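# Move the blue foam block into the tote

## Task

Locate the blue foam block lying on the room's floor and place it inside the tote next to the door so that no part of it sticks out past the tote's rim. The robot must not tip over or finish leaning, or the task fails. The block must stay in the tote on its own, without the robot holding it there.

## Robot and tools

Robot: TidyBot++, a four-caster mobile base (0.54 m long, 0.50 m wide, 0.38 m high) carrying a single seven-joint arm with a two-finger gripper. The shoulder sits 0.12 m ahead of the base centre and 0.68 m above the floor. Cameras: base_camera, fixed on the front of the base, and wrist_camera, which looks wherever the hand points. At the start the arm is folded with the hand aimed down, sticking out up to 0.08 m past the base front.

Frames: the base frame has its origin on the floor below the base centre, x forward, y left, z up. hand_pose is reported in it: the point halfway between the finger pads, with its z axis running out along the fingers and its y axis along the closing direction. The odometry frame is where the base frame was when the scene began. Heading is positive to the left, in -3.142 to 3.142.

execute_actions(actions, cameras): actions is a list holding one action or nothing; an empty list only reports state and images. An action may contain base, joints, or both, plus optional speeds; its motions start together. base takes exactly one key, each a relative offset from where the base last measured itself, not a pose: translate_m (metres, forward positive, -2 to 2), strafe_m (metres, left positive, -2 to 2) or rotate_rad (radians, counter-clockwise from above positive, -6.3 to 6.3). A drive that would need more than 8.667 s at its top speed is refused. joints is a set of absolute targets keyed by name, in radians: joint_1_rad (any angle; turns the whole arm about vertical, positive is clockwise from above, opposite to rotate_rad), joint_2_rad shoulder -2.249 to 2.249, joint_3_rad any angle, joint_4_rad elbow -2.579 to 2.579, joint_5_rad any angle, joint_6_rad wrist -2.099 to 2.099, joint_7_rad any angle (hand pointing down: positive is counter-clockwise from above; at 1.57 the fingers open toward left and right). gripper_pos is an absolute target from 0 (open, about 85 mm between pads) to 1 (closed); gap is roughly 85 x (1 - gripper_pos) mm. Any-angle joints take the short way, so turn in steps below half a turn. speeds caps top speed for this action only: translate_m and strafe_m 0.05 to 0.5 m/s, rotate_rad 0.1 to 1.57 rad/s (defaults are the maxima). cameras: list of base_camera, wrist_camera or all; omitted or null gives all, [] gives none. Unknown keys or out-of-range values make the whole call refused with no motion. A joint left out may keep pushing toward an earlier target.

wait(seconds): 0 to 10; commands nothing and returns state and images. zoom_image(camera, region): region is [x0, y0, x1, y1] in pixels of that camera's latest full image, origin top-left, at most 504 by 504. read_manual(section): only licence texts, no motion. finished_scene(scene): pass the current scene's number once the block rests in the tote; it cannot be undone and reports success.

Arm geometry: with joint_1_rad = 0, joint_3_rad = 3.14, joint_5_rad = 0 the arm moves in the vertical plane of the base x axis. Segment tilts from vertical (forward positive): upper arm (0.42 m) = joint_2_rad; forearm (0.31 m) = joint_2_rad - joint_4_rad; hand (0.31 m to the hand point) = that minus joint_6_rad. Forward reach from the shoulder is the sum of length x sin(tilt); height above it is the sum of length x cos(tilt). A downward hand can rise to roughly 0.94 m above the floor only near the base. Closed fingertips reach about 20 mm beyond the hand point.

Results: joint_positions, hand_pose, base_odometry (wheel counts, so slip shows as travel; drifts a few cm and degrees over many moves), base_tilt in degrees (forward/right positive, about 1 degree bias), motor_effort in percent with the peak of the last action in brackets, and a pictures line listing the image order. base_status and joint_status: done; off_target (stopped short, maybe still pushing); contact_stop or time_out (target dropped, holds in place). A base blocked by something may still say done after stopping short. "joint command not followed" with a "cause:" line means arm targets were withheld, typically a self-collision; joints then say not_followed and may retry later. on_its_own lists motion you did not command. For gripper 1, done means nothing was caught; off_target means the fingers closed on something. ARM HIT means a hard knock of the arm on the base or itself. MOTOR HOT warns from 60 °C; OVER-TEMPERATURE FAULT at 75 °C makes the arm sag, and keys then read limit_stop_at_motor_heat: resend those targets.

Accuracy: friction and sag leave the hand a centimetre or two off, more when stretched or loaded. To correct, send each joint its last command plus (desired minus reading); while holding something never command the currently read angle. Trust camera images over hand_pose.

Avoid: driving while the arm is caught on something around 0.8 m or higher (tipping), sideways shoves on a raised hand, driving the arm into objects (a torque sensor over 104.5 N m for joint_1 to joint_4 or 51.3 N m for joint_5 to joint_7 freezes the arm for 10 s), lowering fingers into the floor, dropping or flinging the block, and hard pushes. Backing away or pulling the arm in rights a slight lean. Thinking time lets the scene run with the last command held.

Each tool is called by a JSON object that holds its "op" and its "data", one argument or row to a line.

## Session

{"op": "execute_actions", "data": {
  "actions": []
}}

Scene clock: 0.00 s.
base_odometry: x=+0.000 y=+0.000 heading=+0.000 (m, m, rad; odometry frame)
base_tilt: forward=-0.1 right=+0.4 (deg)
base_status: not commanded
joint_positions: joint_1_rad=-0.034 joint_2_rad=-0.302 joint_3_rad=+3.103 joint_4_rad=-2.503 joint_5_rad=-0.058 joint_6_rad=-0.842 joint_7_rad=+1.540 gripper_pos=+0.000
joint_status: not commanded
motor_effort: joint_1_rad=+0 joint_2_rad=+0 joint_3_rad=+0 joint_4_rad=+8 joint_5_rad=+0 joint_6_rad=+0 joint_7_rad=+1 (%)
hand_pose: x=+0.2770 y=+0.0248 z=+0.5886 quat_wxyz=(-0.019, +0.999, +0.002, +0.049) (m; base frame)
pictures: base_camera, wrist_camera
Images, in order (width x height): base_camera 644x364, wrist_camera 644x476.

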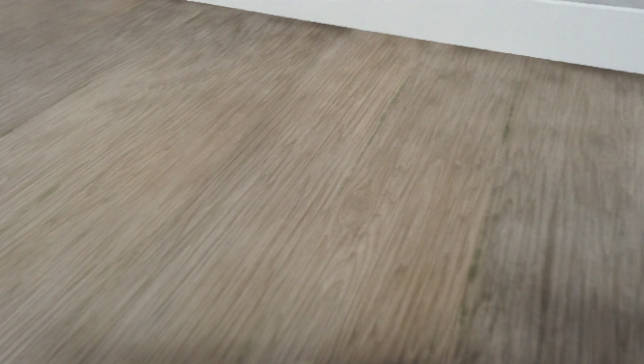

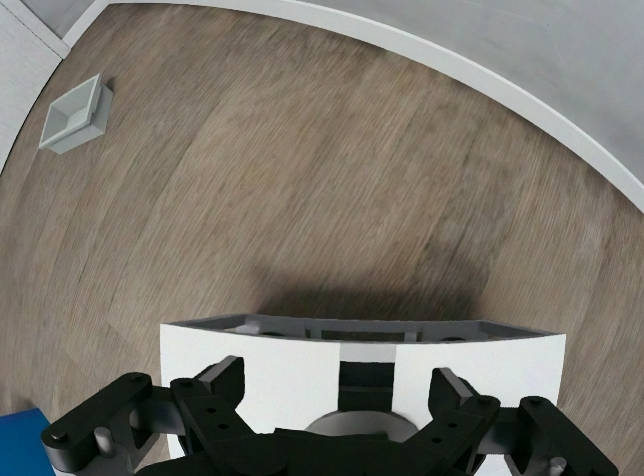

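{"op": "execute_actions", "data": {
  "actions": [
    {"joints":{"joint_1_rad":-1.3,"joint_4_rad":-2.25,"joint_6_rad":-0.25}}
  ],
  "cameras": ["wrist_camera"]
}}

{"op": "execute_actions", "data": {
  "actions": [
    {"joints":{"joint_1_rad":-2.5}}
  ],
  "cameras": ["wrist_camera"]
}}

{"op": "execute_actions", "data": {
  "actions": [
    {"joints":{"joint_1_rad":-3.7}}
  ],
  "cameras": ["wrist_camera"]
}}

Scene clock: 3.03 s.
base_odometry: x=+0.000 y=+0.000 heading=+0.000 (m, m, rad; odometry frame)
base_tilt: forward=-0.1 right=+0.4 (deg)
base_status: not commanded
joint_positions: joint_1_rad=-1.279 joint_2_rad=-0.302 joint_3_rad=+3.103 joint_4_rad=-2.273 joint_5_rad=-0.058 joint_6_rad=-0.291 joint_7_rad=+1.540 gripper_pos=+0.000
joint_status: all done
motor_effort: joint_1_rad=+0(0) joint_2_rad=-8(7) joint_3_rad=+0(1) joint_4_rad=+17(17) joint_5_rad=+0(1) joint_6_rad=+7(8) joint_7_rad=+0(1) (%)
hand_pose: x=+0.2138 y=+0.3926 z=+0.7626 quat_wxyz=(-0.276, +0.736, +0.527, +0.324) (m; base frame)
pictures: wrist_camera
Images, in order (width x height): wrist_camera 644x476.

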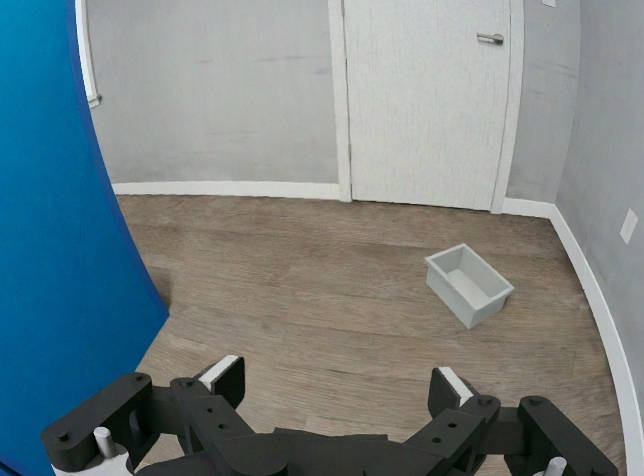

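Scene clock: 5.50 s.
base_odometry: x=+0.000 y=+0.000 heading=+0.000 (m, m, rad; odometry frame)
base_tilt: forward=-0.1 right=+0.4 (deg)
base_status: not commanded
joint_positions: joint_1_rad=-2.479 joint_2_rad=-0.302 joint_3_rad=+3.103 joint_4_rad=-2.273 joint_5_rad=-0.058 joint_6_rad=-0.291 joint_7_rad=+1.540 gripper_pos=+0.000
joint_status: all done
motor_effort: joint_1_rad=+0(1) joint_2_rad=-8(7) joint_3_rad=+0(1) joint_4_rad=+17(17) joint_5_rad=-1(1) joint_6_rad=+8(7) joint_7_rad=+0(1) (%)
hand_pose: x=-0.2126 y=+0.2307 z=+0.7626 quat_wxyz=(-0.411, +0.310, +0.850, +0.112) (m; base frame)
pictures: wrist_camera
Images, in order (width x height): wrist_camera 644x476.

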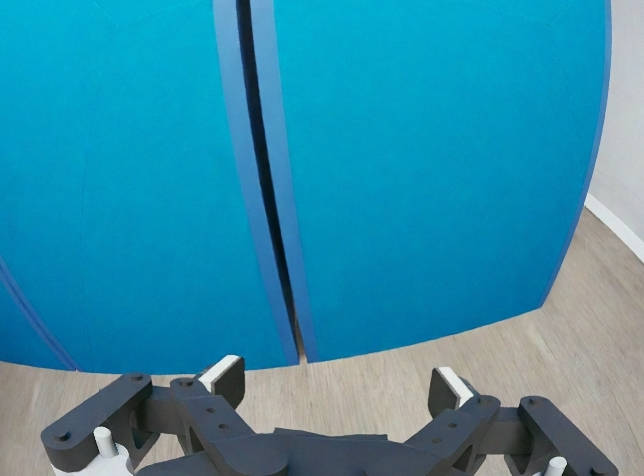

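Scene clock: 7.97 s.
base_odometry: x=+0.000 y=+0.000 heading=+0.000 (m, m, rad; odometry frame)
base_tilt: forward=-0.1 right=+0.4 (deg)
base_status: not commanded
joint_positions: joint_1_rad=-3.679 joint_2_rad=-0.302 joint_3_rad=+3.103 joint_4_rad=-2.273 joint_5_rad=-0.058 joint_6_rad=-0.291 joint_7_rad=+1.540 gripper_pos=+0.000
joint_status: all done
motor_effort: joint_1_rad=+1(2) joint_2_rad=-7(7) joint_3_rad=+0(1) joint_4_rad=+17(17) joint_5_rad=-1(0) joint_6_rad=+7(8) joint_7_rad=+1(1) (%)
hand_pose: x=-0.2162 y=-0.2255 z=+0.7626 quat_wxyz=(-0.402, -0.224, +0.876, -0.140) (m; base frame)
pictures: wrist_camera
Images, in order (width x height): wrist_camera 644x476.

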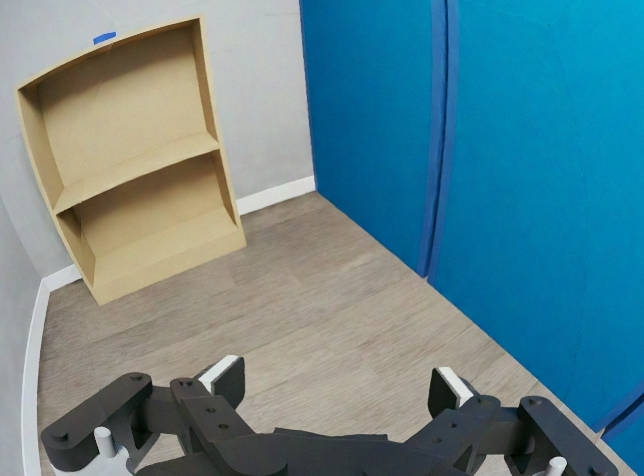

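{"op": "execute_actions", "data": {
  "actions": [
    {"base":{"rotate_rad":2.7},"joints":{"joint_1_rad":-5.6,"joint_6_rad":-0.4}}
  ]
}}

Scene clock: 11.97 s.
base_odometry: x=+0.000 y=+0.000 heading=+2.699 (m, m, rad; odometry frame)
base_tilt: forward=-0.1 right=+0.5 (deg)
base_status: done
joint_positions: joint_1_rad=-5.582 joint_2_rad=-0.302 joint_3_rad=+3.103 joint_4_rad=-2.263 joint_5_rad=-0.058 joint_6_rad=-0.358 joint_7_rad=+1.540 gripper_pos=+0.000
joint_status: all done
motor_effort: joint_1_rad=+0(3) joint_2_rad=-7(9) joint_3_rad=+0(2) joint_4_rad=+16(17) joint_5_rad=+0(1) joint_6_rad=+7(8) joint_7_rad=+1(1) (%)
hand_pose: x=+0.4339 y=-0.2357 z=+0.7520 quat_wxyz=(-0.110, -0.855, +0.329, -0.384) (m; base frame)
pictures: base_camera, wrist_camera
Images, in order (width x height): base_camera 644x364, wrist_camera 644x476.

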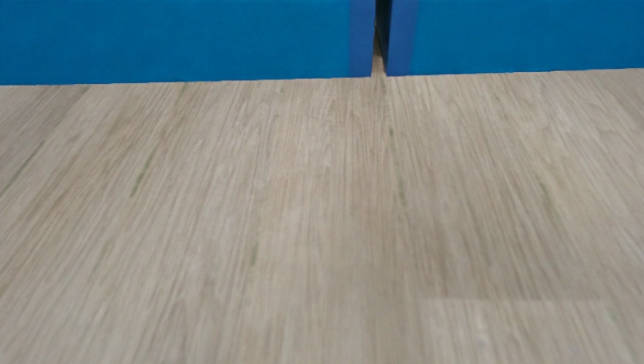

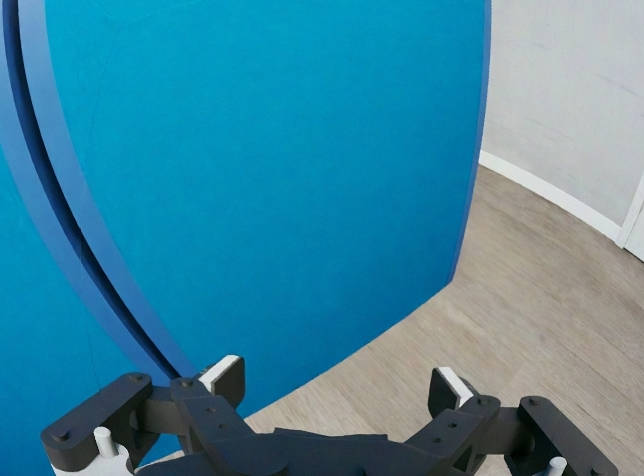

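{"op": "execute_actions", "data": {
  "actions": [
    {"base":{"translate_m":0.4},"joints":{"joint_1_rad":-5.2}}
  ],
  "cameras": []
}}

{"op": "execute_actions", "data": {
  "actions": [
    {"base":{"strafe_m":-1.0},"joints":{"joint_6_rad":-0.6}}
  ]
}}

Scene clock: 14.67 s.
base_odometry: x=-0.362 y=+0.171 heading=+2.700 (m, m, rad; odometry frame)
base_tilt: forward=-0.1 right=+0.5 (deg)
base_status: done
joint_positions: joint_1_rad=-5.223 joint_2_rad=-0.302 joint_3_rad=+3.103 joint_4_rad=-2.263 joint_5_rad=-0.058 joint_6_rad=-0.360 joint_7_rad=+1.540 gripper_pos=+0.000
joint_status: all done
motor_effort: joint_1_rad=+0(1) joint_2_rad=-7(9) joint_3_rad=+0(1) joint_4_rad=+17(18) joint_5_rad=+0(1) joint_6_rad=+7(7) joint_7_rad=+1(1) (%)
hand_pose: x=+0.3307 y=-0.3312 z=+0.7517 quat_wxyz=(-0.177, -0.783, +0.477, -0.358) (m; base frame)
pictures: none
No camera images: the call's "cameras" was empty. Leave "cameras" out to get every camera's image.

Scene clock: 18.03 s.
base_odometry: x=+0.065 y=+1.075 heading=+2.701 (m, m, rad; odometry frame)
base_tilt: forward=-0.1 right=+0.5 (deg)
base_status: done
joint_positions: joint_1_rad=-5.223 joint_2_rad=-0.302 joint_3_rad=+3.103 joint_4_rad=-2.261 joint_5_rad=-0.058 joint_6_rad=-0.578 joint_7_rad=+1.540 gripper_pos=+0.000
joint_status: all done
motor_effort: joint_1_rad=+1(1) joint_2_rad=-6(8) joint_3_rad=+0(1) joint_4_rad=+16(19) joint_5_rad=-1(1) joint_6_rad=+6(8) joint_7_rad=+0(1) (%)
hand_pose: x=+0.3068 y=-0.2863 z=+0.7082 quat_wxyz=(-0.127, -0.817, +0.495, -0.269) (m; base frame)
pictures: base_camera, wrist_camera
Images, in order (width x height): base_camera 644x364, wrist_camera 644x476.

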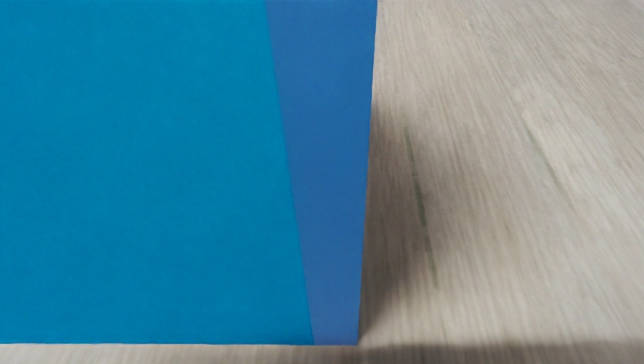

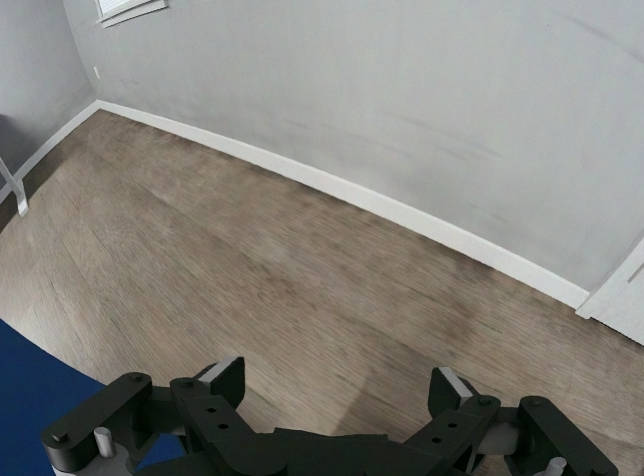

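{"op": "execute_actions", "data": {
  "actions": [
    {"base":{"strafe_m":-0.5}}
  ]
}}

Scene clock: 20.80 s.
base_odometry: x=+0.278 y=+1.528 heading=+2.701 (m, m, rad; odometry frame)
base_tilt: forward=-0.1 right=+0.5 (deg)
base_status: done
joint_positions: joint_1_rad=-5.222 joint_2_rad=-0.301 joint_3_rad=+3.103 joint_4_rad=-2.261 joint_5_rad=-0.058 joint_6_rad=-0.578 joint_7_rad=+1.540 gripper_pos=+0.000
joint_status: not commanded
motor_effort: joint_1_rad=+0(0) joint_2_rad=-6(10) joint_3_rad=+0(1) joint_4_rad=+16(17) joint_5_rad=-1(1) joint_6_rad=+6(7) joint_7_rad=+1(1) (%)
hand_pose: x=+0.3066 y=-0.2865 z=+0.7078 quat_wxyz=(-0.127, -0.816, +0.495, -0.269) (m; base frame)
pictures: base_camera, wrist_camera
Images, in order (width x height): base_camera 644x364, wrist_camera 644x476.

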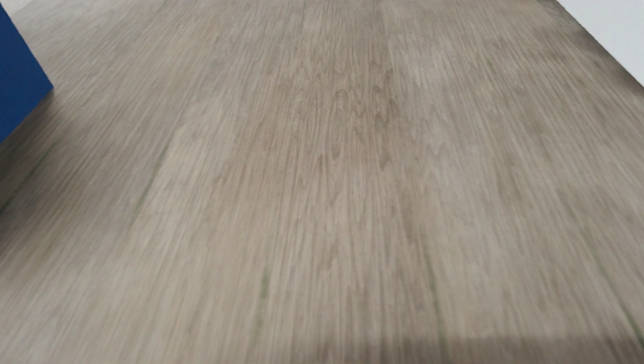

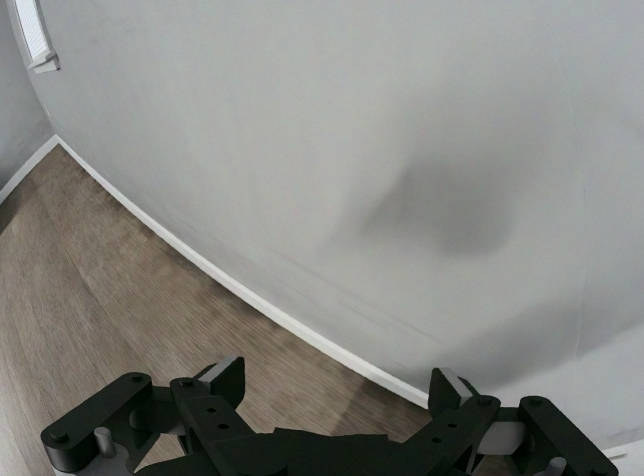

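{"op": "execute_actions", "data": {
  "actions": [
    {"joints":{"joint_1_rad":-6.28,"joint_6_rad":-0.45}}
  ],
  "cameras": []
}}

{"op": "execute_actions", "data": {
  "actions": [
    {"base":{"translate_m":1.3}}
  ]
}}

{"op": "execute_actions", "data": {
  "actions": [
    {"joints":{"joint_1_rad":-7.0}}
  ],
  "cameras": ["wrist_camera"]
}}

Scene clock: 23.70 s.
base_odometry: x=+0.278 y=+1.528 heading=+2.701 (m, m, rad; odometry frame)
base_tilt: forward=-0.1 right=+0.4 (deg)
base_status: not commanded
joint_positions: joint_1_rad=-6.259 joint_2_rad=-0.301 joint_3_rad=+3.103 joint_4_rad=-2.261 joint_5_rad=-0.058 joint_6_rad=-0.492 joint_7_rad=+1.540 gripper_pos=+0.000
joint_status: all done
motor_effort: joint_1_rad=+1(1) joint_2_rad=-6(7) joint_3_rad=+0(1) joint_4_rad=+17(17) joint_5_rad=-1(1) joint_6_rad=+6(6) joint_7_rad=+1(1) (%)
hand_pose: x=+0.4826 y=+0.0147 z=+0.7240 quat_wxyz=(+0.023, -0.941, +0.026, -0.337) (m; base frame)
pictures: none
No camera images: the call's "cameras" was empty. Leave "cameras" out to get every camera's image.

Scene clock: 27.63 s.
base_odometry: x=-0.898 y=+2.083 heading=+2.701 (m, m, rad; odometry frame)
base_tilt: forward=-0.1 right=+0.4 (deg)
base_status: done
joint_positions: joint_1_rad=-6.259 joint_2_rad=-0.301 joint_3_rad=+3.103 joint_4_rad=-2.261 joint_5_rad=-0.058 joint_6_rad=-0.488 joint_7_rad=+1.540 gripper_pos=+0.000
joint_status: not commanded
motor_effort: joint_1_rad=+0(1) joint_2_rad=-8(9) joint_3_rad=+0(1) joint_4_rad=+17(17) joint_5_rad=+0(0) joint_6_rad=+6(7) joint_7_rad=+0(1) (%)
hand_pose: x=+0.4835 y=+0.0146 z=+0.7249 quat_wxyz=(+0.023, -0.940, +0.026, -0.339) (m; base frame)
pictures: base_camera, wrist_camera
Images, in order (width x height): base_camera 644x364, wrist_camera 644x476.

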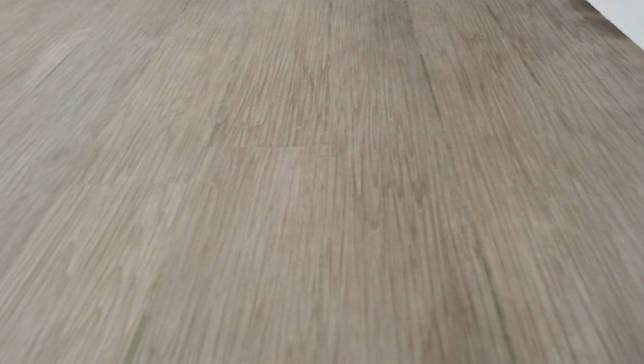

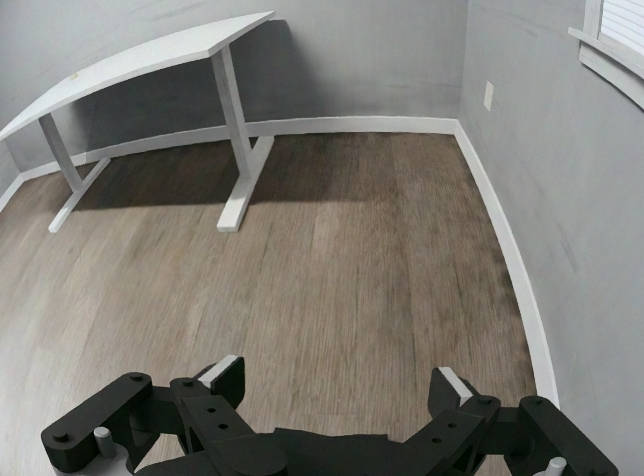

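Scene clock: 29.60 s.
base_odometry: x=-0.898 y=+2.083 heading=+2.701 (m, m, rad; odometry frame)
base_tilt: forward=-0.1 right=+0.4 (deg)
base_status: not commanded
joint_positions: joint_1_rad=-6.979 joint_2_rad=-0.301 joint_3_rad=+3.103 joint_4_rad=-2.261 joint_5_rad=-0.058 joint_6_rad=-0.488 joint_7_rad=+1.540 gripper_pos=+0.000
joint_status: all done
motor_effort: joint_1_rad=+1(1) joint_2_rad=-7(7) joint_3_rad=+0(1) joint_4_rad=+17(17) joint_5_rad=+0(1) joint_6_rad=+6(7) joint_7_rad=+1(1) (%)
hand_pose: x=+0.3833 y=+0.2514 z=+0.7249 quat_wxyz=(+0.141, -0.889, -0.307, -0.309) (m; base frame)
pictures: wrist_camera
Images, in order (width x height): wrist_camera 644x476.

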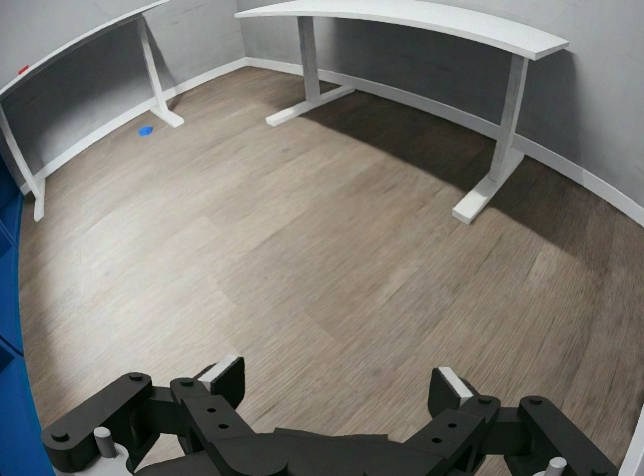

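{"op": "zoom_image", "data": {
  "camera": "wrist_camera",
  "region": [90,80,210,170]
}}

Region (90, 80, 210, 170) of wrist_camera's 644x476 image, scaled by 4.200; it fills the top 378 rows of this view, and the rest is white.

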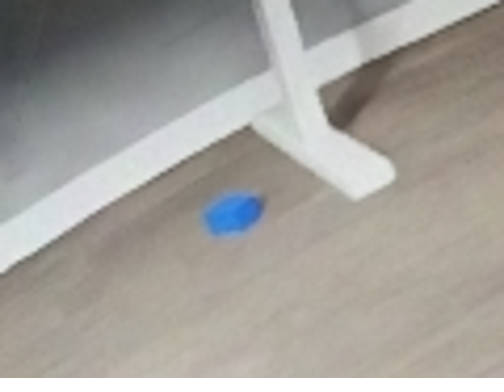

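{"op": "execute_actions", "data": {
  "actions": [
    {"base":{"translate_m":0.6},"joints":{"joint_1_rad":-6.28}}
  ],
  "cameras": []
}}

{"op": "execute_actions", "data": {
  "actions": [
    {"base":{"strafe_m":0.3}}
  ],
  "cameras": []
}}

{"op": "execute_actions", "data": {
  "actions": [
    {"base":{"rotate_rad":1.57},"joints":{"joint_6_rad":-0.3}}
  ]
}}

Scene clock: 32.97 s.
base_odometry: x=-1.440 y=+2.340 heading=+2.701 (m, m, rad; odometry frame)
base_tilt: forward=-0.1 right=+0.4 (deg)
base_status: done
joint_positions: joint_1_rad=-6.301 joint_2_rad=-0.301 joint_3_rad=+3.103 joint_4_rad=-2.261 joint_5_rad=-0.058 joint_6_rad=-0.487 joint_7_rad=+1.540 gripper_pos=+0.000
joint_status: all done
motor_effort: joint_1_rad=+1(2) joint_2_rad=-7(9) joint_3_rad=+0(2) joint_4_rad=+17(17) joint_5_rad=+0(1) joint_6_rad=+7(7) joint_7_rad=+0(1) (%)
hand_pose: x=+0.4827 y=+0.0302 z=+0.7250 quat_wxyz=(+0.030, -0.940, +0.006, -0.339) (m; base frame)
pictures: none
No camera images: the call's "cameras" was empty. Leave "cameras" out to get every camera's image.

Scene clock: 34.87 s.
base_odometry: x=-1.569 y=+2.068 heading=+2.700 (m, m, rad; odometry frame)
base_tilt: forward=-0.1 right=+0.4 (deg)
base_status: done
joint_positions: joint_1_rad=-6.301 joint_2_rad=-0.301 joint_3_rad=+3.103 joint_4_rad=-2.261 joint_5_rad=-0.058 joint_6_rad=-0.487 joint_7_rad=+1.540 gripper_pos=+0.000
joint_status: not commanded
motor_effort: joint_1_rad=+0(1) joint_2_rad=-7(7) joint_3_rad=+0(2) joint_4_rad=+16(17) joint_5_rad=-1(1) joint_6_rad=+7(7) joint_7_rad=+1(1) (%)
hand_pose: x=+0.4827 y=+0.0300 z=+0.7251 quat_wxyz=(+0.030, -0.940, +0.006, -0.339) (m; base frame)
pictures: none
No camera images: the call's "cameras" was empty. Leave "cameras" out to get every camera's image.

Scene clock: 37.17 s.
base_odometry: x=-1.569 y=+2.068 heading=-2.013 (m, m, rad; odometry frame)
base_tilt: forward=-0.1 right=+0.4 (deg)
base_status: done
joint_positions: joint_1_rad=-6.298 joint_2_rad=-0.301 joint_3_rad=+3.103 joint_4_rad=-2.256 joint_5_rad=-0.058 joint_6_rad=-0.328 joint_7_rad=+1.540 gripper_pos=+0.000
joint_status: all done
motor_effort: joint_1_rad=+0(2) joint_2_rad=-8(10) joint_3_rad=+0(2) joint_4_rad=+17(18) joint_5_rad=+0(1) joint_6_rad=+7(8) joint_7_rad=+1(1) (%)
hand_pose: x=+0.5201 y=+0.0289 z=+0.7625 quat_wxyz=(+0.032, -0.909, +0.009, -0.415) (m; base frame)
pictures: base_camera, wrist_camera
Images, in order (width x height): base_camera 644x364, wrist_camera 644x476.

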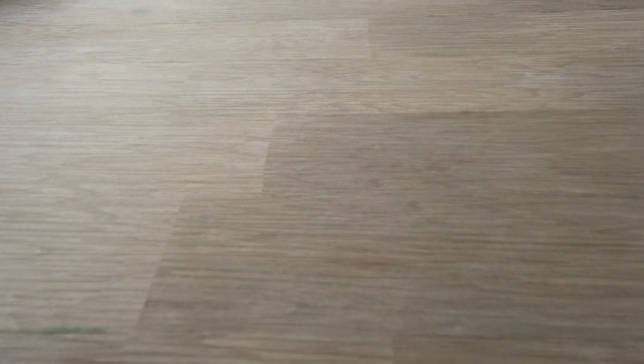

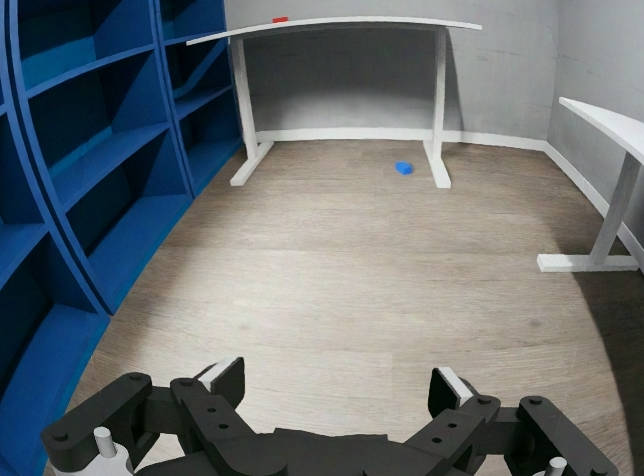

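{"op": "execute_actions", "data": {
  "actions": [
    {"base":{"translate_m":0.75},"joints":{"joint_6_rad":-0.45,"joint_1_rad":-6.15}}
  ]
}}

Scene clock: 40.47 s.
base_odometry: x=-1.889 y=+1.390 heading=-2.013 (m, m, rad; odometry frame)
base_tilt: forward=-0.1 right=+0.4 (deg)
base_status: done
joint_positions: joint_1_rad=-6.170 joint_2_rad=-0.302 joint_3_rad=+3.103 joint_4_rad=-2.256 joint_5_rad=-0.058 joint_6_rad=-0.413 joint_7_rad=+1.540 gripper_pos=+0.000
joint_status: all done
motor_effort: joint_1_rad=+0(0) joint_2_rad=-8(10) joint_3_rad=+0(1) joint_4_rad=+18(18) joint_5_rad=+0(1) joint_6_rad=+7(8) joint_7_rad=+1(1) (%)
hand_pose: x=+0.5023 y=-0.0201 z=+0.7431 quat_wxyz=(+0.007, -0.924, +0.067, -0.377) (m; base frame)
pictures: base_camera, wrist_camera
Images, in order (width x height): base_camera 644x364, wrist_camera 644x476.

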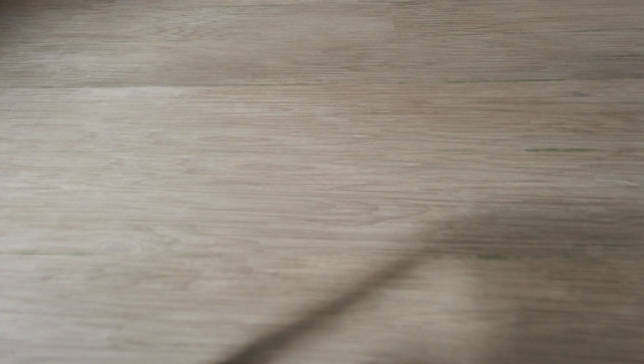

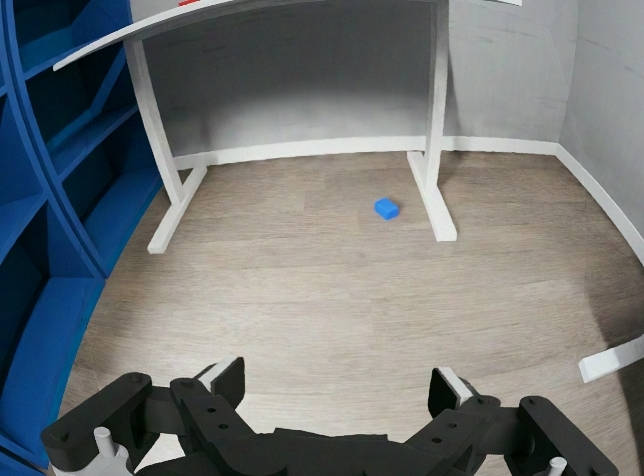

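{"op": "execute_actions", "data": {
  "actions": [
    {"base":{"strafe_m":-0.17},"joints":{"joint_1_rad":-6.2,"joint_2_rad":1.58,"joint_3_rad":3.14,"joint_4_rad":-1.0,"joint_5_rad":0,"joint_6_rad":-0.54}}
  ],
  "cameras": []
}}

{"op": "execute_actions", "data": {
  "actions": [
    {"base":{"translate_m":0.5}}
  ]
}}

Scene clock: 46.83 s.
base_odometry: x=-2.043 y=+1.462 heading=-2.013 (m, m, rad; odometry frame)
base_tilt: forward=+0.0 right=+0.5 (deg)
base_status: done
joint_positions: joint_1_rad=-6.175 joint_2_rad=+1.572 joint_3_rad=+3.115 joint_4_rad=-1.024 joint_5_rad=-0.033 joint_6_rad=-0.499 joint_7_rad=+1.540 gripper_pos=+0.000
joint_status: all done
motor_effort: joint_1_rad=+0(3) joint_2_rad=-48(51) joint_3_rad=-1(1) joint_4_rad=+8(18) joint_5_rad=+0(1) joint_6_rad=+2(8) joint_7_rad=+1(1) (%)
hand_pose: x=+0.7163 y=-0.0430 z=+0.1023 quat_wxyz=(+0.020, -0.996, +0.084, -0.024) (m; base frame)
pictures: none
No camera images: the call's "cameras" was empty. Leave "cameras" out to get every camera's image.

Scene clock: 49.17 s.
base_odometry: x=-2.258 y=+1.010 heading=-2.013 (m, m, rad; odometry frame)
base_tilt: forward=+0.0 right=+0.4 (deg)
base_status: done
joint_positions: joint_1_rad=-6.178 joint_2_rad=+1.573 joint_3_rad=+3.117 joint_4_rad=-1.014 joint_5_rad=-0.033 joint_6_rad=-0.502 joint_7_rad=+1.540 gripper_pos=+0.000
joint_status: not commanded
motor_effort: joint_1_rad=+0(1) joint_2_rad=-48(51) joint_3_rad=-1(1) joint_4_rad=+7(9) joint_5_rad=-1(0) joint_6_rad=+2(3) joint_7_rad=+1(0) (%)
hand_pose: x=+0.7206 y=-0.0430 z=+0.1035 quat_wxyz=(+0.020, -0.996, +0.082, -0.027) (m; base frame)
pictures: base_camera, wrist_camera
Images, in order (width x height): base_camera 644x364, wrist_camera 644x476.

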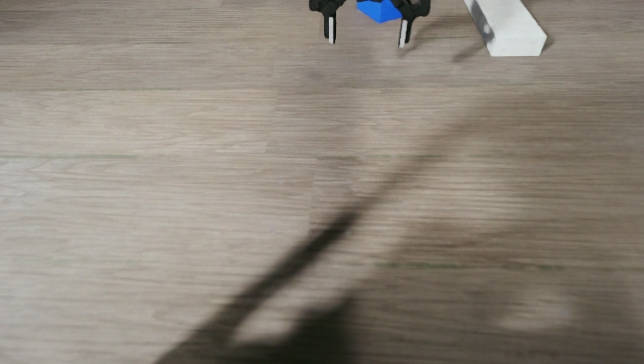

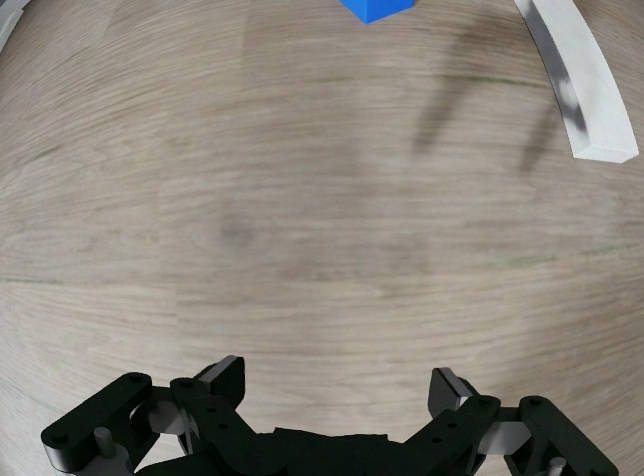

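{"op": "execute_actions", "data": {
  "actions": [
    {"base":{"translate_m":0.24},"joints":{"joint_1_rad":-6.14}}
  ]
}}

Scene clock: 51.17 s.
base_odometry: x=-2.361 y=+0.793 heading=-2.013 (m, m, rad; odometry frame)
base_tilt: forward=+0.0 right=+0.4 (deg)
base_status: done
joint_positions: joint_1_rad=-6.151 joint_2_rad=+1.573 joint_3_rad=+3.122 joint_4_rad=-1.011 joint_5_rad=-0.032 joint_6_rad=-0.503 joint_7_rad=+1.540 gripper_pos=+0.000
joint_status: all done
motor_effort: joint_1_rad=+0(2) joint_2_rad=-48(50) joint_3_rad=-1(2) joint_4_rad=+7(9) joint_5_rad=-1(0) joint_6_rad=+1(2) joint_7_rad=+1(0) (%)
hand_pose: x=+0.7204 y=-0.0624 z=+0.1039 quat_wxyz=(+0.016, -0.995, +0.095, -0.028) (m; base frame)
pictures: base_camera, wrist_camera
Images, in order (width x height): base_camera 644x364, wrist_camera 644x476.

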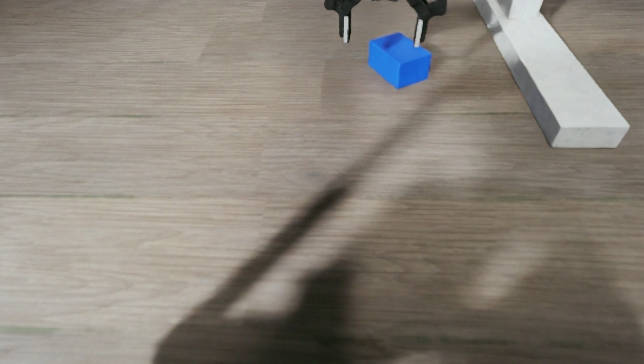

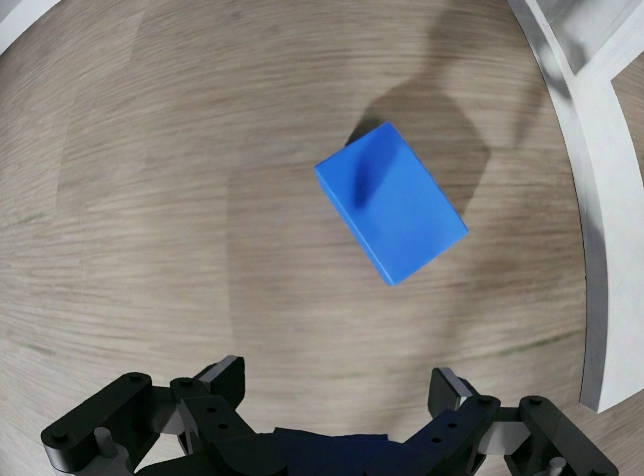

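{"op": "execute_actions", "data": {
  "actions": [
    {"base":{"strafe_m":-0.04},"joints":{"joint_7_rad":2.2}}
  ],
  "cameras": []
}}

{"op": "execute_actions", "data": {
  "actions": [
    {"base":{"translate_m":0.07}}
  ]
}}

Scene clock: 52.93 s.
base_odometry: x=-2.397 y=+0.810 heading=-2.013 (m, m, rad; odometry frame)
base_tilt: forward=-0.1 right=+0.5 (deg)
base_status: done
joint_positions: joint_1_rad=-6.140 joint_2_rad=+1.573 joint_3_rad=+3.126 joint_4_rad=-1.011 joint_5_rad=-0.031 joint_6_rad=-0.503 joint_7_rad=+2.191 gripper_pos=+0.000
joint_status: all done
motor_effort: joint_1_rad=+0(5) joint_2_rad=-49(49) joint_3_rad=-1(3) joint_4_rad=+8(8) joint_5_rad=+0(1) joint_6_rad=+2(2) joint_7_rad=+1(0) (%)
hand_pose: x=+0.7193 y=-0.0717 z=+0.1038 quat_wxyz=(+0.004, -0.974, -0.223, -0.031) (m; base frame)
pictures: none
No camera images: the call's "cameras" was empty. Leave "cameras" out to get every camera's image.

Scene clock: 53.97 s.
base_odometry: x=-2.427 y=+0.747 heading=-2.013 (m, m, rad; odometry frame)
base_tilt: forward=+0.0 right=+0.4 (deg)
base_status: done
joint_positions: joint_1_rad=-6.140 joint_2_rad=+1.574 joint_3_rad=+3.126 joint_4_rad=-1.008 joint_5_rad=-0.031 joint_6_rad=-0.503 joint_7_rad=+2.191 gripper_pos=+0.000
joint_status: not commanded
motor_effort: joint_1_rad=+0(2) joint_2_rad=-49(50) joint_3_rad=-1(2) joint_4_rad=+8(9) joint_5_rad=+0(1) joint_6_rad=+2(2) joint_7_rad=+1(0) (%)
hand_pose: x=+0.7200 y=-0.0718 z=+0.1038 quat_wxyz=(+0.004, -0.974, -0.223, -0.032) (m; base frame)
pictures: base_camera, wrist_camera
Images, in order (width x height): base_camera 644x364, wrist_camera 644x476.

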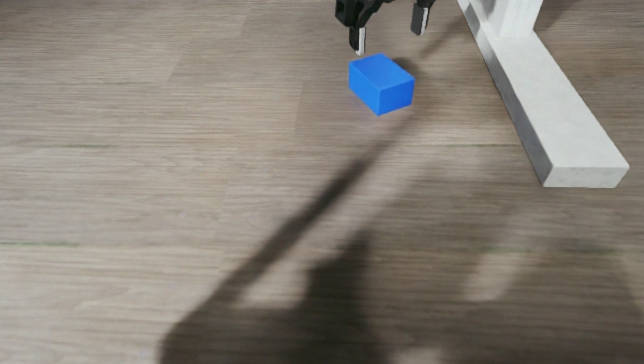

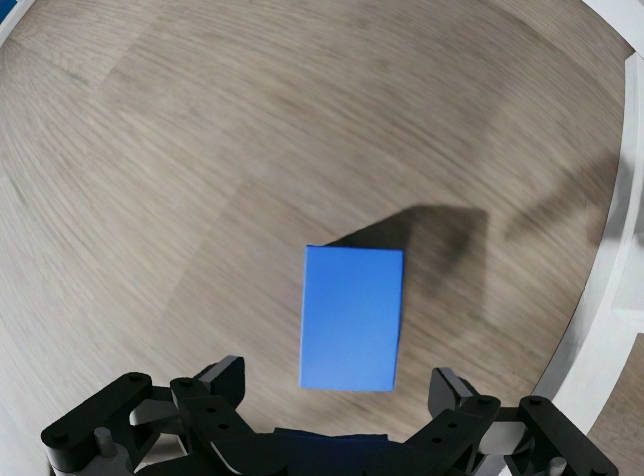

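{"op": "execute_actions", "data": {
  "actions": [
    {"base":{"translate_m":0.055},"joints":{"joint_2_rad":1.66,"joint_4_rad":-0.96}}
  ]
}}

Scene clock: 55.40 s.
base_odometry: x=-2.451 y=+0.697 heading=-2.013 (m, m, rad; odometry frame)
base_tilt: forward=-0.1 right=+0.4 (deg)
base_status: done
joint_positions: joint_1_rad=-6.140 joint_2_rad=+1.648 joint_3_rad=+3.126 joint_4_rad=-0.977 joint_5_rad=-0.031 joint_6_rad=-0.504 joint_7_rad=+2.191 gripper_pos=+0.000
joint_status: all done
motor_effort: joint_1_rad=+0(3) joint_2_rad=-46(50) joint_3_rad=-1(2) joint_4_rad=+7(10) joint_5_rad=+0(1) joint_6_rad=+1(2) joint_7_rad=+1(0) (%)
hand_pose: x=+0.6941 y=-0.0682 z=+0.0650 quat_wxyz=(+0.012, -0.975, -0.222, -0.012) (m; base frame)
pictures: base_camera, wrist_camera
Images, in order (width x height): base_camera 644x364, wrist_camera 644x476.

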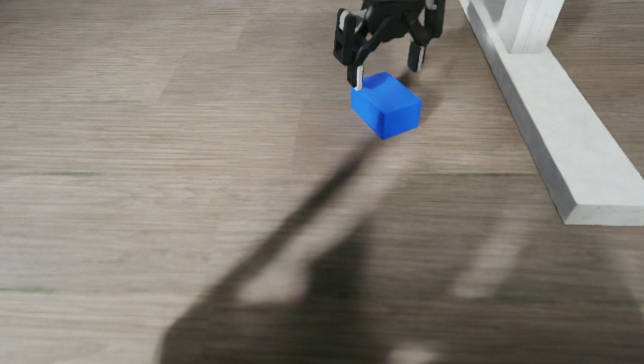

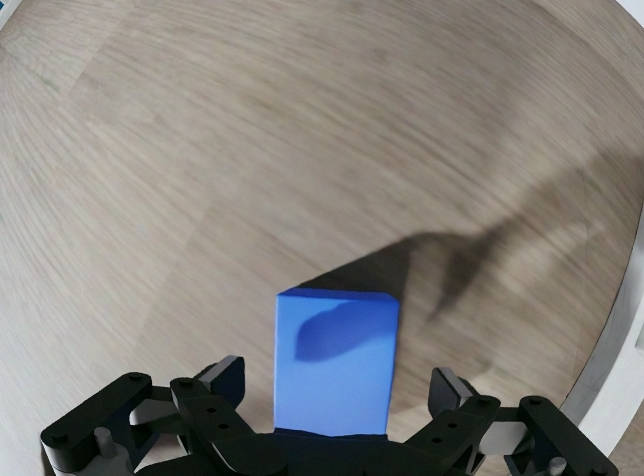

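Centred; lowering and gripping.

{"op": "execute_actions", "data": {
  "actions": [
    {"joints":{"joint_2_rad":1.735,"joint_4_rad":-0.90}}
  ]
}}

{"op": "execute_actions", "data": {
  "actions": [
    {"joints":{"gripper_pos":1}}
  ]
}}

Scene clock: 56.80 s.
base_odometry: x=-2.451 y=+0.697 heading=-2.013 (m, m, rad; odometry frame)
base_tilt: forward=+0.0 right=+0.4 (deg)
base_status: not commanded
joint_positions: joint_1_rad=-6.140 joint_2_rad=+1.727 joint_3_rad=+3.126 joint_4_rad=-0.917 joint_5_rad=-0.031 joint_6_rad=-0.504 joint_7_rad=+2.191 gripper_pos=+0.000
joint_status: all done
motor_effort: joint_1_rad=+0(0) joint_2_rad=-46(49) joint_3_rad=-1(1) joint_4_rad=+7(7) joint_5_rad=+0(0) joint_6_rad=+2(2) joint_7_rad=+1(1) (%)
hand_pose: x=+0.6787 y=-0.0661 z=+0.0289 quat_wxyz=(+0.015, -0.975, -0.222, -0.002) (m; base frame)
pictures: base_camera, wrist_camera
Images, in order (width x height): base_camera 644x364, wrist_camera 644x476.

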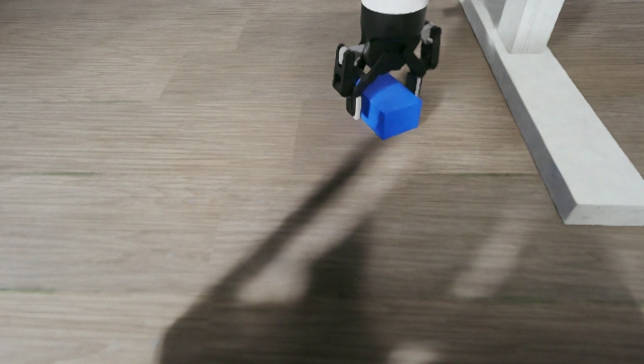

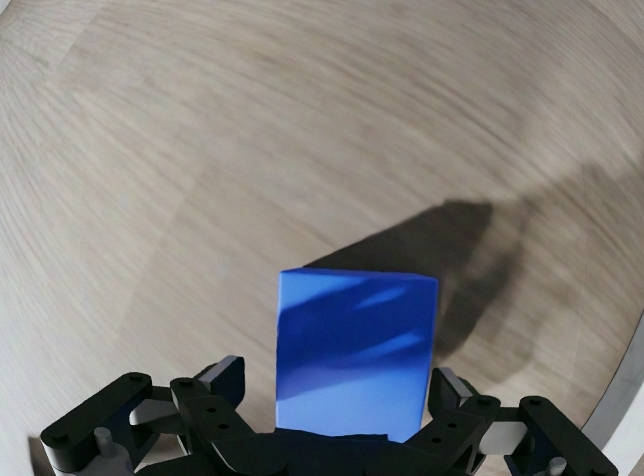

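Scene clock: 57.90 s.
base_odometry: x=-2.451 y=+0.697 heading=-2.013 (m, m, rad; odometry frame)
base_tilt: forward=+0.0 right=+0.4 (deg)
base_status: not commanded
joint_positions: joint_1_rad=-6.140 joint_2_rad=+1.725 joint_3_rad=+3.126 joint_4_rad=-0.917 joint_5_rad=-0.031 joint_6_rad=-0.508 joint_7_rad=+2.191 gripper_pos=+0.391
joint_status: gripper_pos off_target (ended at +0.391, target +1.000)
motor_effort: joint_1_rad=+0(0) joint_2_rad=-45(48) joint_3_rad=-1(1) joint_4_rad=+7(7) joint_5_rad=+0(0) joint_6_rad=+2(4) joint_7_rad=+1(0) (%)
hand_pose: x=+0.6788 y=-0.0661 z=+0.0302 quat_wxyz=(+0.016, -0.975, -0.222, -0.001) (m; base frame)
pictures: base_camera, wrist_camera
Images, in order (width x height): base_camera 644x364, wrist_camera 644x476.

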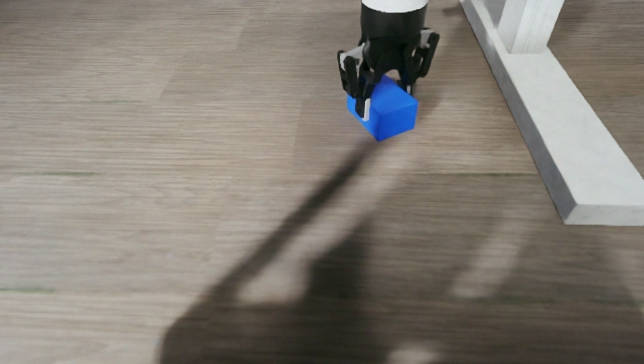

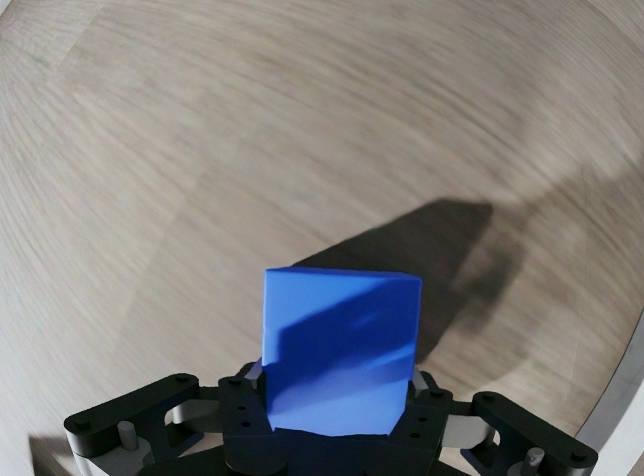

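{"op": "execute_actions", "data": {
  "actions": [
    {"joints":{"joint_2_rad":1.58,"joint_4_rad":-1.0}}
  ],
  "cameras": ["base_camera"]
}}

{"op": "execute_actions", "data": {
  "actions": [
    {"base":{"translate_m":-0.6}}
  ],
  "cameras": []
}}

{"op": "execute_actions", "data": {
  "actions": [
    {"base":{"strafe_m":0.21},"joints":{"joint_1_rad":-6.28,"joint_2_rad":-0.33,"joint_4_rad":-2.3,"joint_6_rad":-0.5,"joint_7_rad":1.57}}
  ],
  "cameras": []
}}

{"op": "execute_actions", "data": {
  "actions": [
    {"base":{"translate_m":-1.27}}
  ],
  "cameras": []
}}

{"op": "execute_actions", "data": {
  "actions": [
    {"base":{"rotate_rad":1.57},"speeds":{"rotate_rad":1.0}}
  ]
}}

Scene clock: 60.40 s.
base_odometry: x=-2.451 y=+0.697 heading=-2.013 (m, m, rad; odometry frame)
base_tilt: forward=-0.1 right=+0.4 (deg)
base_status: not commanded
joint_positions: joint_1_rad=-6.140 joint_2_rad=+1.579 joint_3_rad=+3.126 joint_4_rad=-0.982 joint_5_rad=-0.031 joint_6_rad=-0.508 joint_7_rad=+2.191 gripper_pos=+0.391
joint_status: all done
motor_effort: joint_1_rad=+0(1) joint_2_rad=-49(50) joint_3_rad=-1(1) joint_4_rad=+8(9) joint_5_rad=-1(0) joint_6_rad=+2(2) joint_7_rad=+0(1) (%)
hand_pose: x=+0.7307 y=-0.0734 z=+0.1056 quat_wxyz=(+0.001, -0.974, -0.223, -0.039) (m; base frame)
pictures: base_camera
Images, in order (width x height): base_camera 644x364.

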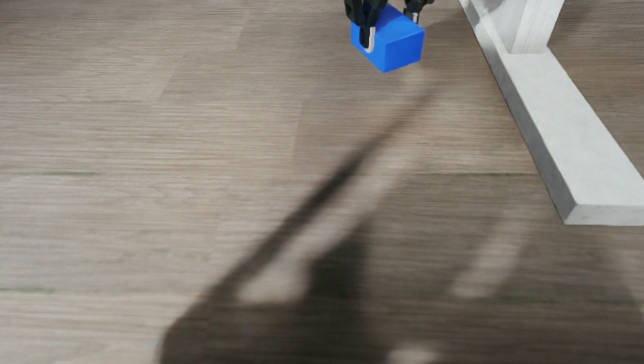

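Scene clock: 63.07 s.
base_odometry: x=-2.194 y=+1.240 heading=-2.013 (m, m, rad; odometry frame)
base_tilt: forward=-0.1 right=+0.4 (deg)
base_status: done
joint_positions: joint_1_rad=-6.140 joint_2_rad=+1.579 joint_3_rad=+3.126 joint_4_rad=-0.989 joint_5_rad=-0.031 joint_6_rad=-0.508 joint_7_rad=+2.191 gripper_pos=+0.391
joint_status: not commanded
motor_effort: joint_1_rad=+1(5) joint_2_rad=-50(50) joint_3_rad=-1(2) joint_4_rad=+8(9) joint_5_rad=+0(1) joint_6_rad=+3(2) joint_7_rad=+1(1) (%)
hand_pose: x=+0.7268 y=-0.0728 z=+0.1043 quat_wxyz=(+0.002, -0.974, -0.223, -0.036) (m; base frame)
pictures: none
No camera images: the call's "cameras" was empty. Leave "cameras" out to get every camera's image.

Scene clock: 66.10 s.
base_odometry: x=-2.004 y=+1.150 heading=-2.013 (m, m, rad; odometry frame)
base_tilt: forward=-0.1 right=+0.4 (deg)
base_status: done
joint_positions: joint_1_rad=-6.255 joint_2_rad=-0.316 joint_3_rad=+3.126 joint_4_rad=-2.280 joint_5_rad=-0.031 joint_6_rad=-0.508 joint_7_rad=+1.600 gripper_pos=+0.391
joint_status: all done
motor_effort: joint_1_rad=+0(4) joint_2_rad=-7(53) joint_3_rad=+0(3) joint_4_rad=+16(17) joint_5_rad=-1(1) joint_6_rad=+7(7) joint_7_rad=+0(0) (%)
hand_pose: x=+0.4716 y=+0.0014 z=+0.7172 quat_wxyz=(+0.002, -0.944, +0.002, -0.329) (m; base frame)
pictures: none
No camera images: the call's "cameras" was empty. Leave "cameras" out to get every camera's image.

Scene clock: 70.00 s.
base_odometry: x=-1.460 y=+2.298 heading=-2.013 (m, m, rad; odometry frame)
base_tilt: forward=-0.1 right=+0.4 (deg)
base_status: done
joint_positions: joint_1_rad=-6.256 joint_2_rad=-0.320 joint_3_rad=+3.126 joint_4_rad=-2.282 joint_5_rad=-0.031 joint_6_rad=-0.508 joint_7_rad=+1.600 gripper_pos=+0.391
joint_status: not commanded
motor_effort: joint_1_rad=+0(1) joint_2_rad=-7(11) joint_3_rad=+0(1) joint_4_rad=+17(18) joint_5_rad=+0(0) joint_6_rad=+7(7) joint_7_rad=+1(1) (%)
hand_pose: x=+0.4707 y=+0.0016 z=+0.7175 quat_wxyz=(+0.002, -0.944, +0.002, -0.329) (m; base frame)
pictures: none
No camera images: the call's "cameras" was empty. Leave "cameras" out to get every camera's image.

Scene clock: 72.50 s.
base_odometry: x=-1.460 y=+2.298 heading=-0.444 (m, m, rad; odometry frame)
base_tilt: forward=-0.1 right=+0.5 (deg)
base_status: done
joint_positions: joint_1_rad=-6.261 joint_2_rad=-0.320 joint_3_rad=+3.127 joint_4_rad=-2.282 joint_5_rad=-0.030 joint_6_rad=-0.508 joint_7_rad=+1.600 gripper_pos=+0.391
joint_status: not commanded
motor_effort: joint_1_rad=+0(1) joint_2_rad=-6(7) joint_3_rad=+0(1) joint_4_rad=+16(17) joint_5_rad=+0(1) joint_6_rad=+7(7) joint_7_rad=+1(1) (%)
hand_pose: x=+0.4707 y=+0.0032 z=+0.7175 quat_wxyz=(+0.003, -0.944, +0.000, -0.329) (m; base frame)
pictures: base_camera, wrist_camera
Images, in order (width x height): base_camera 644x364, wrist_camera 644x476.

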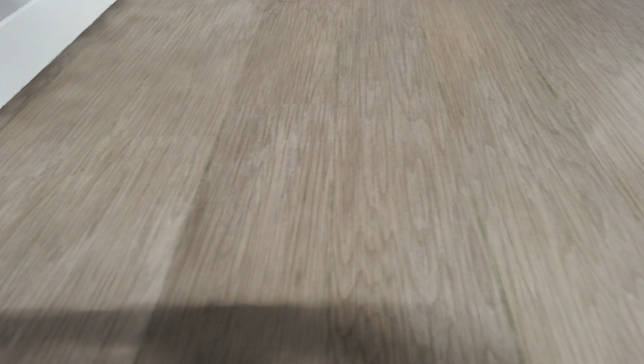

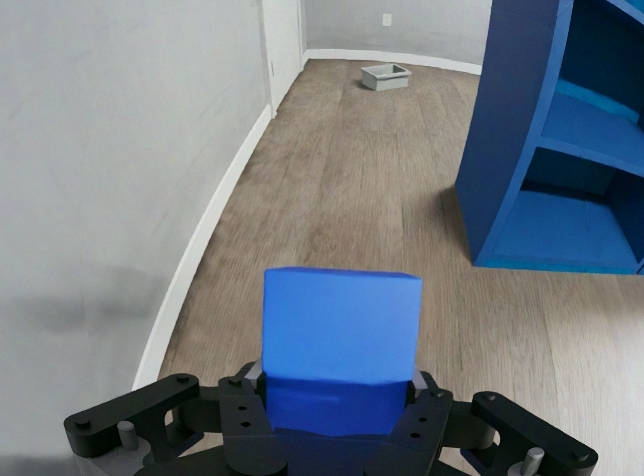

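{"op": "execute_actions", "data": {
  "actions": [
    {"base":{"translate_m":1.55},"joints":{"joint_6_rad":-0.35}}
  ]
}}

Scene clock: 77.23 s.
base_odometry: x=-0.060 y=+1.634 heading=-0.443 (m, m, rad; odometry frame)
base_tilt: forward=-0.1 right=+0.4 (deg)
base_status: done
joint_positions: joint_1_rad=-6.261 joint_2_rad=-0.321 joint_3_rad=+3.127 joint_4_rad=-2.289 joint_5_rad=-0.030 joint_6_rad=-0.383 joint_7_rad=+1.600 gripper_pos=+0.391
joint_status: all done
motor_effort: joint_1_rad=+0(0) joint_2_rad=-6(9) joint_3_rad=+0(0) joint_4_rad=+17(19) joint_5_rad=+0(1) joint_6_rad=+7(8) joint_7_rad=+0(1) (%)
hand_pose: x=+0.4974 y=+0.0021 z=+0.7406 quat_wxyz=(+0.001, -0.923, +0.000, -0.385) (m; base frame)
pictures: base_camera, wrist_camera
Images, in order (width x height): base_camera 644x364, wrist_camera 644x476.

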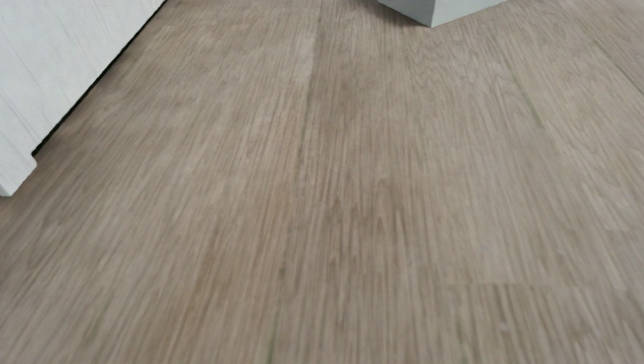

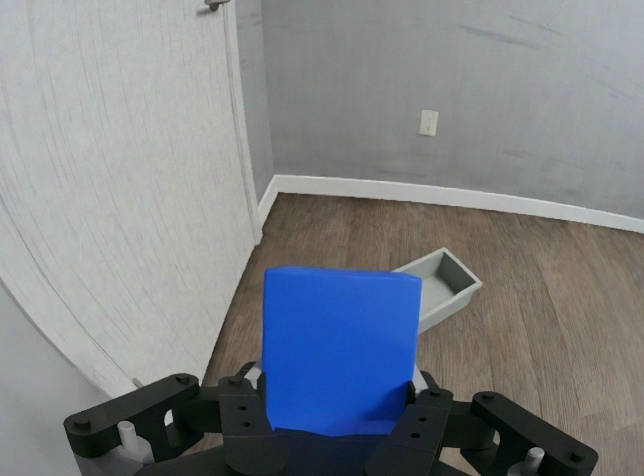

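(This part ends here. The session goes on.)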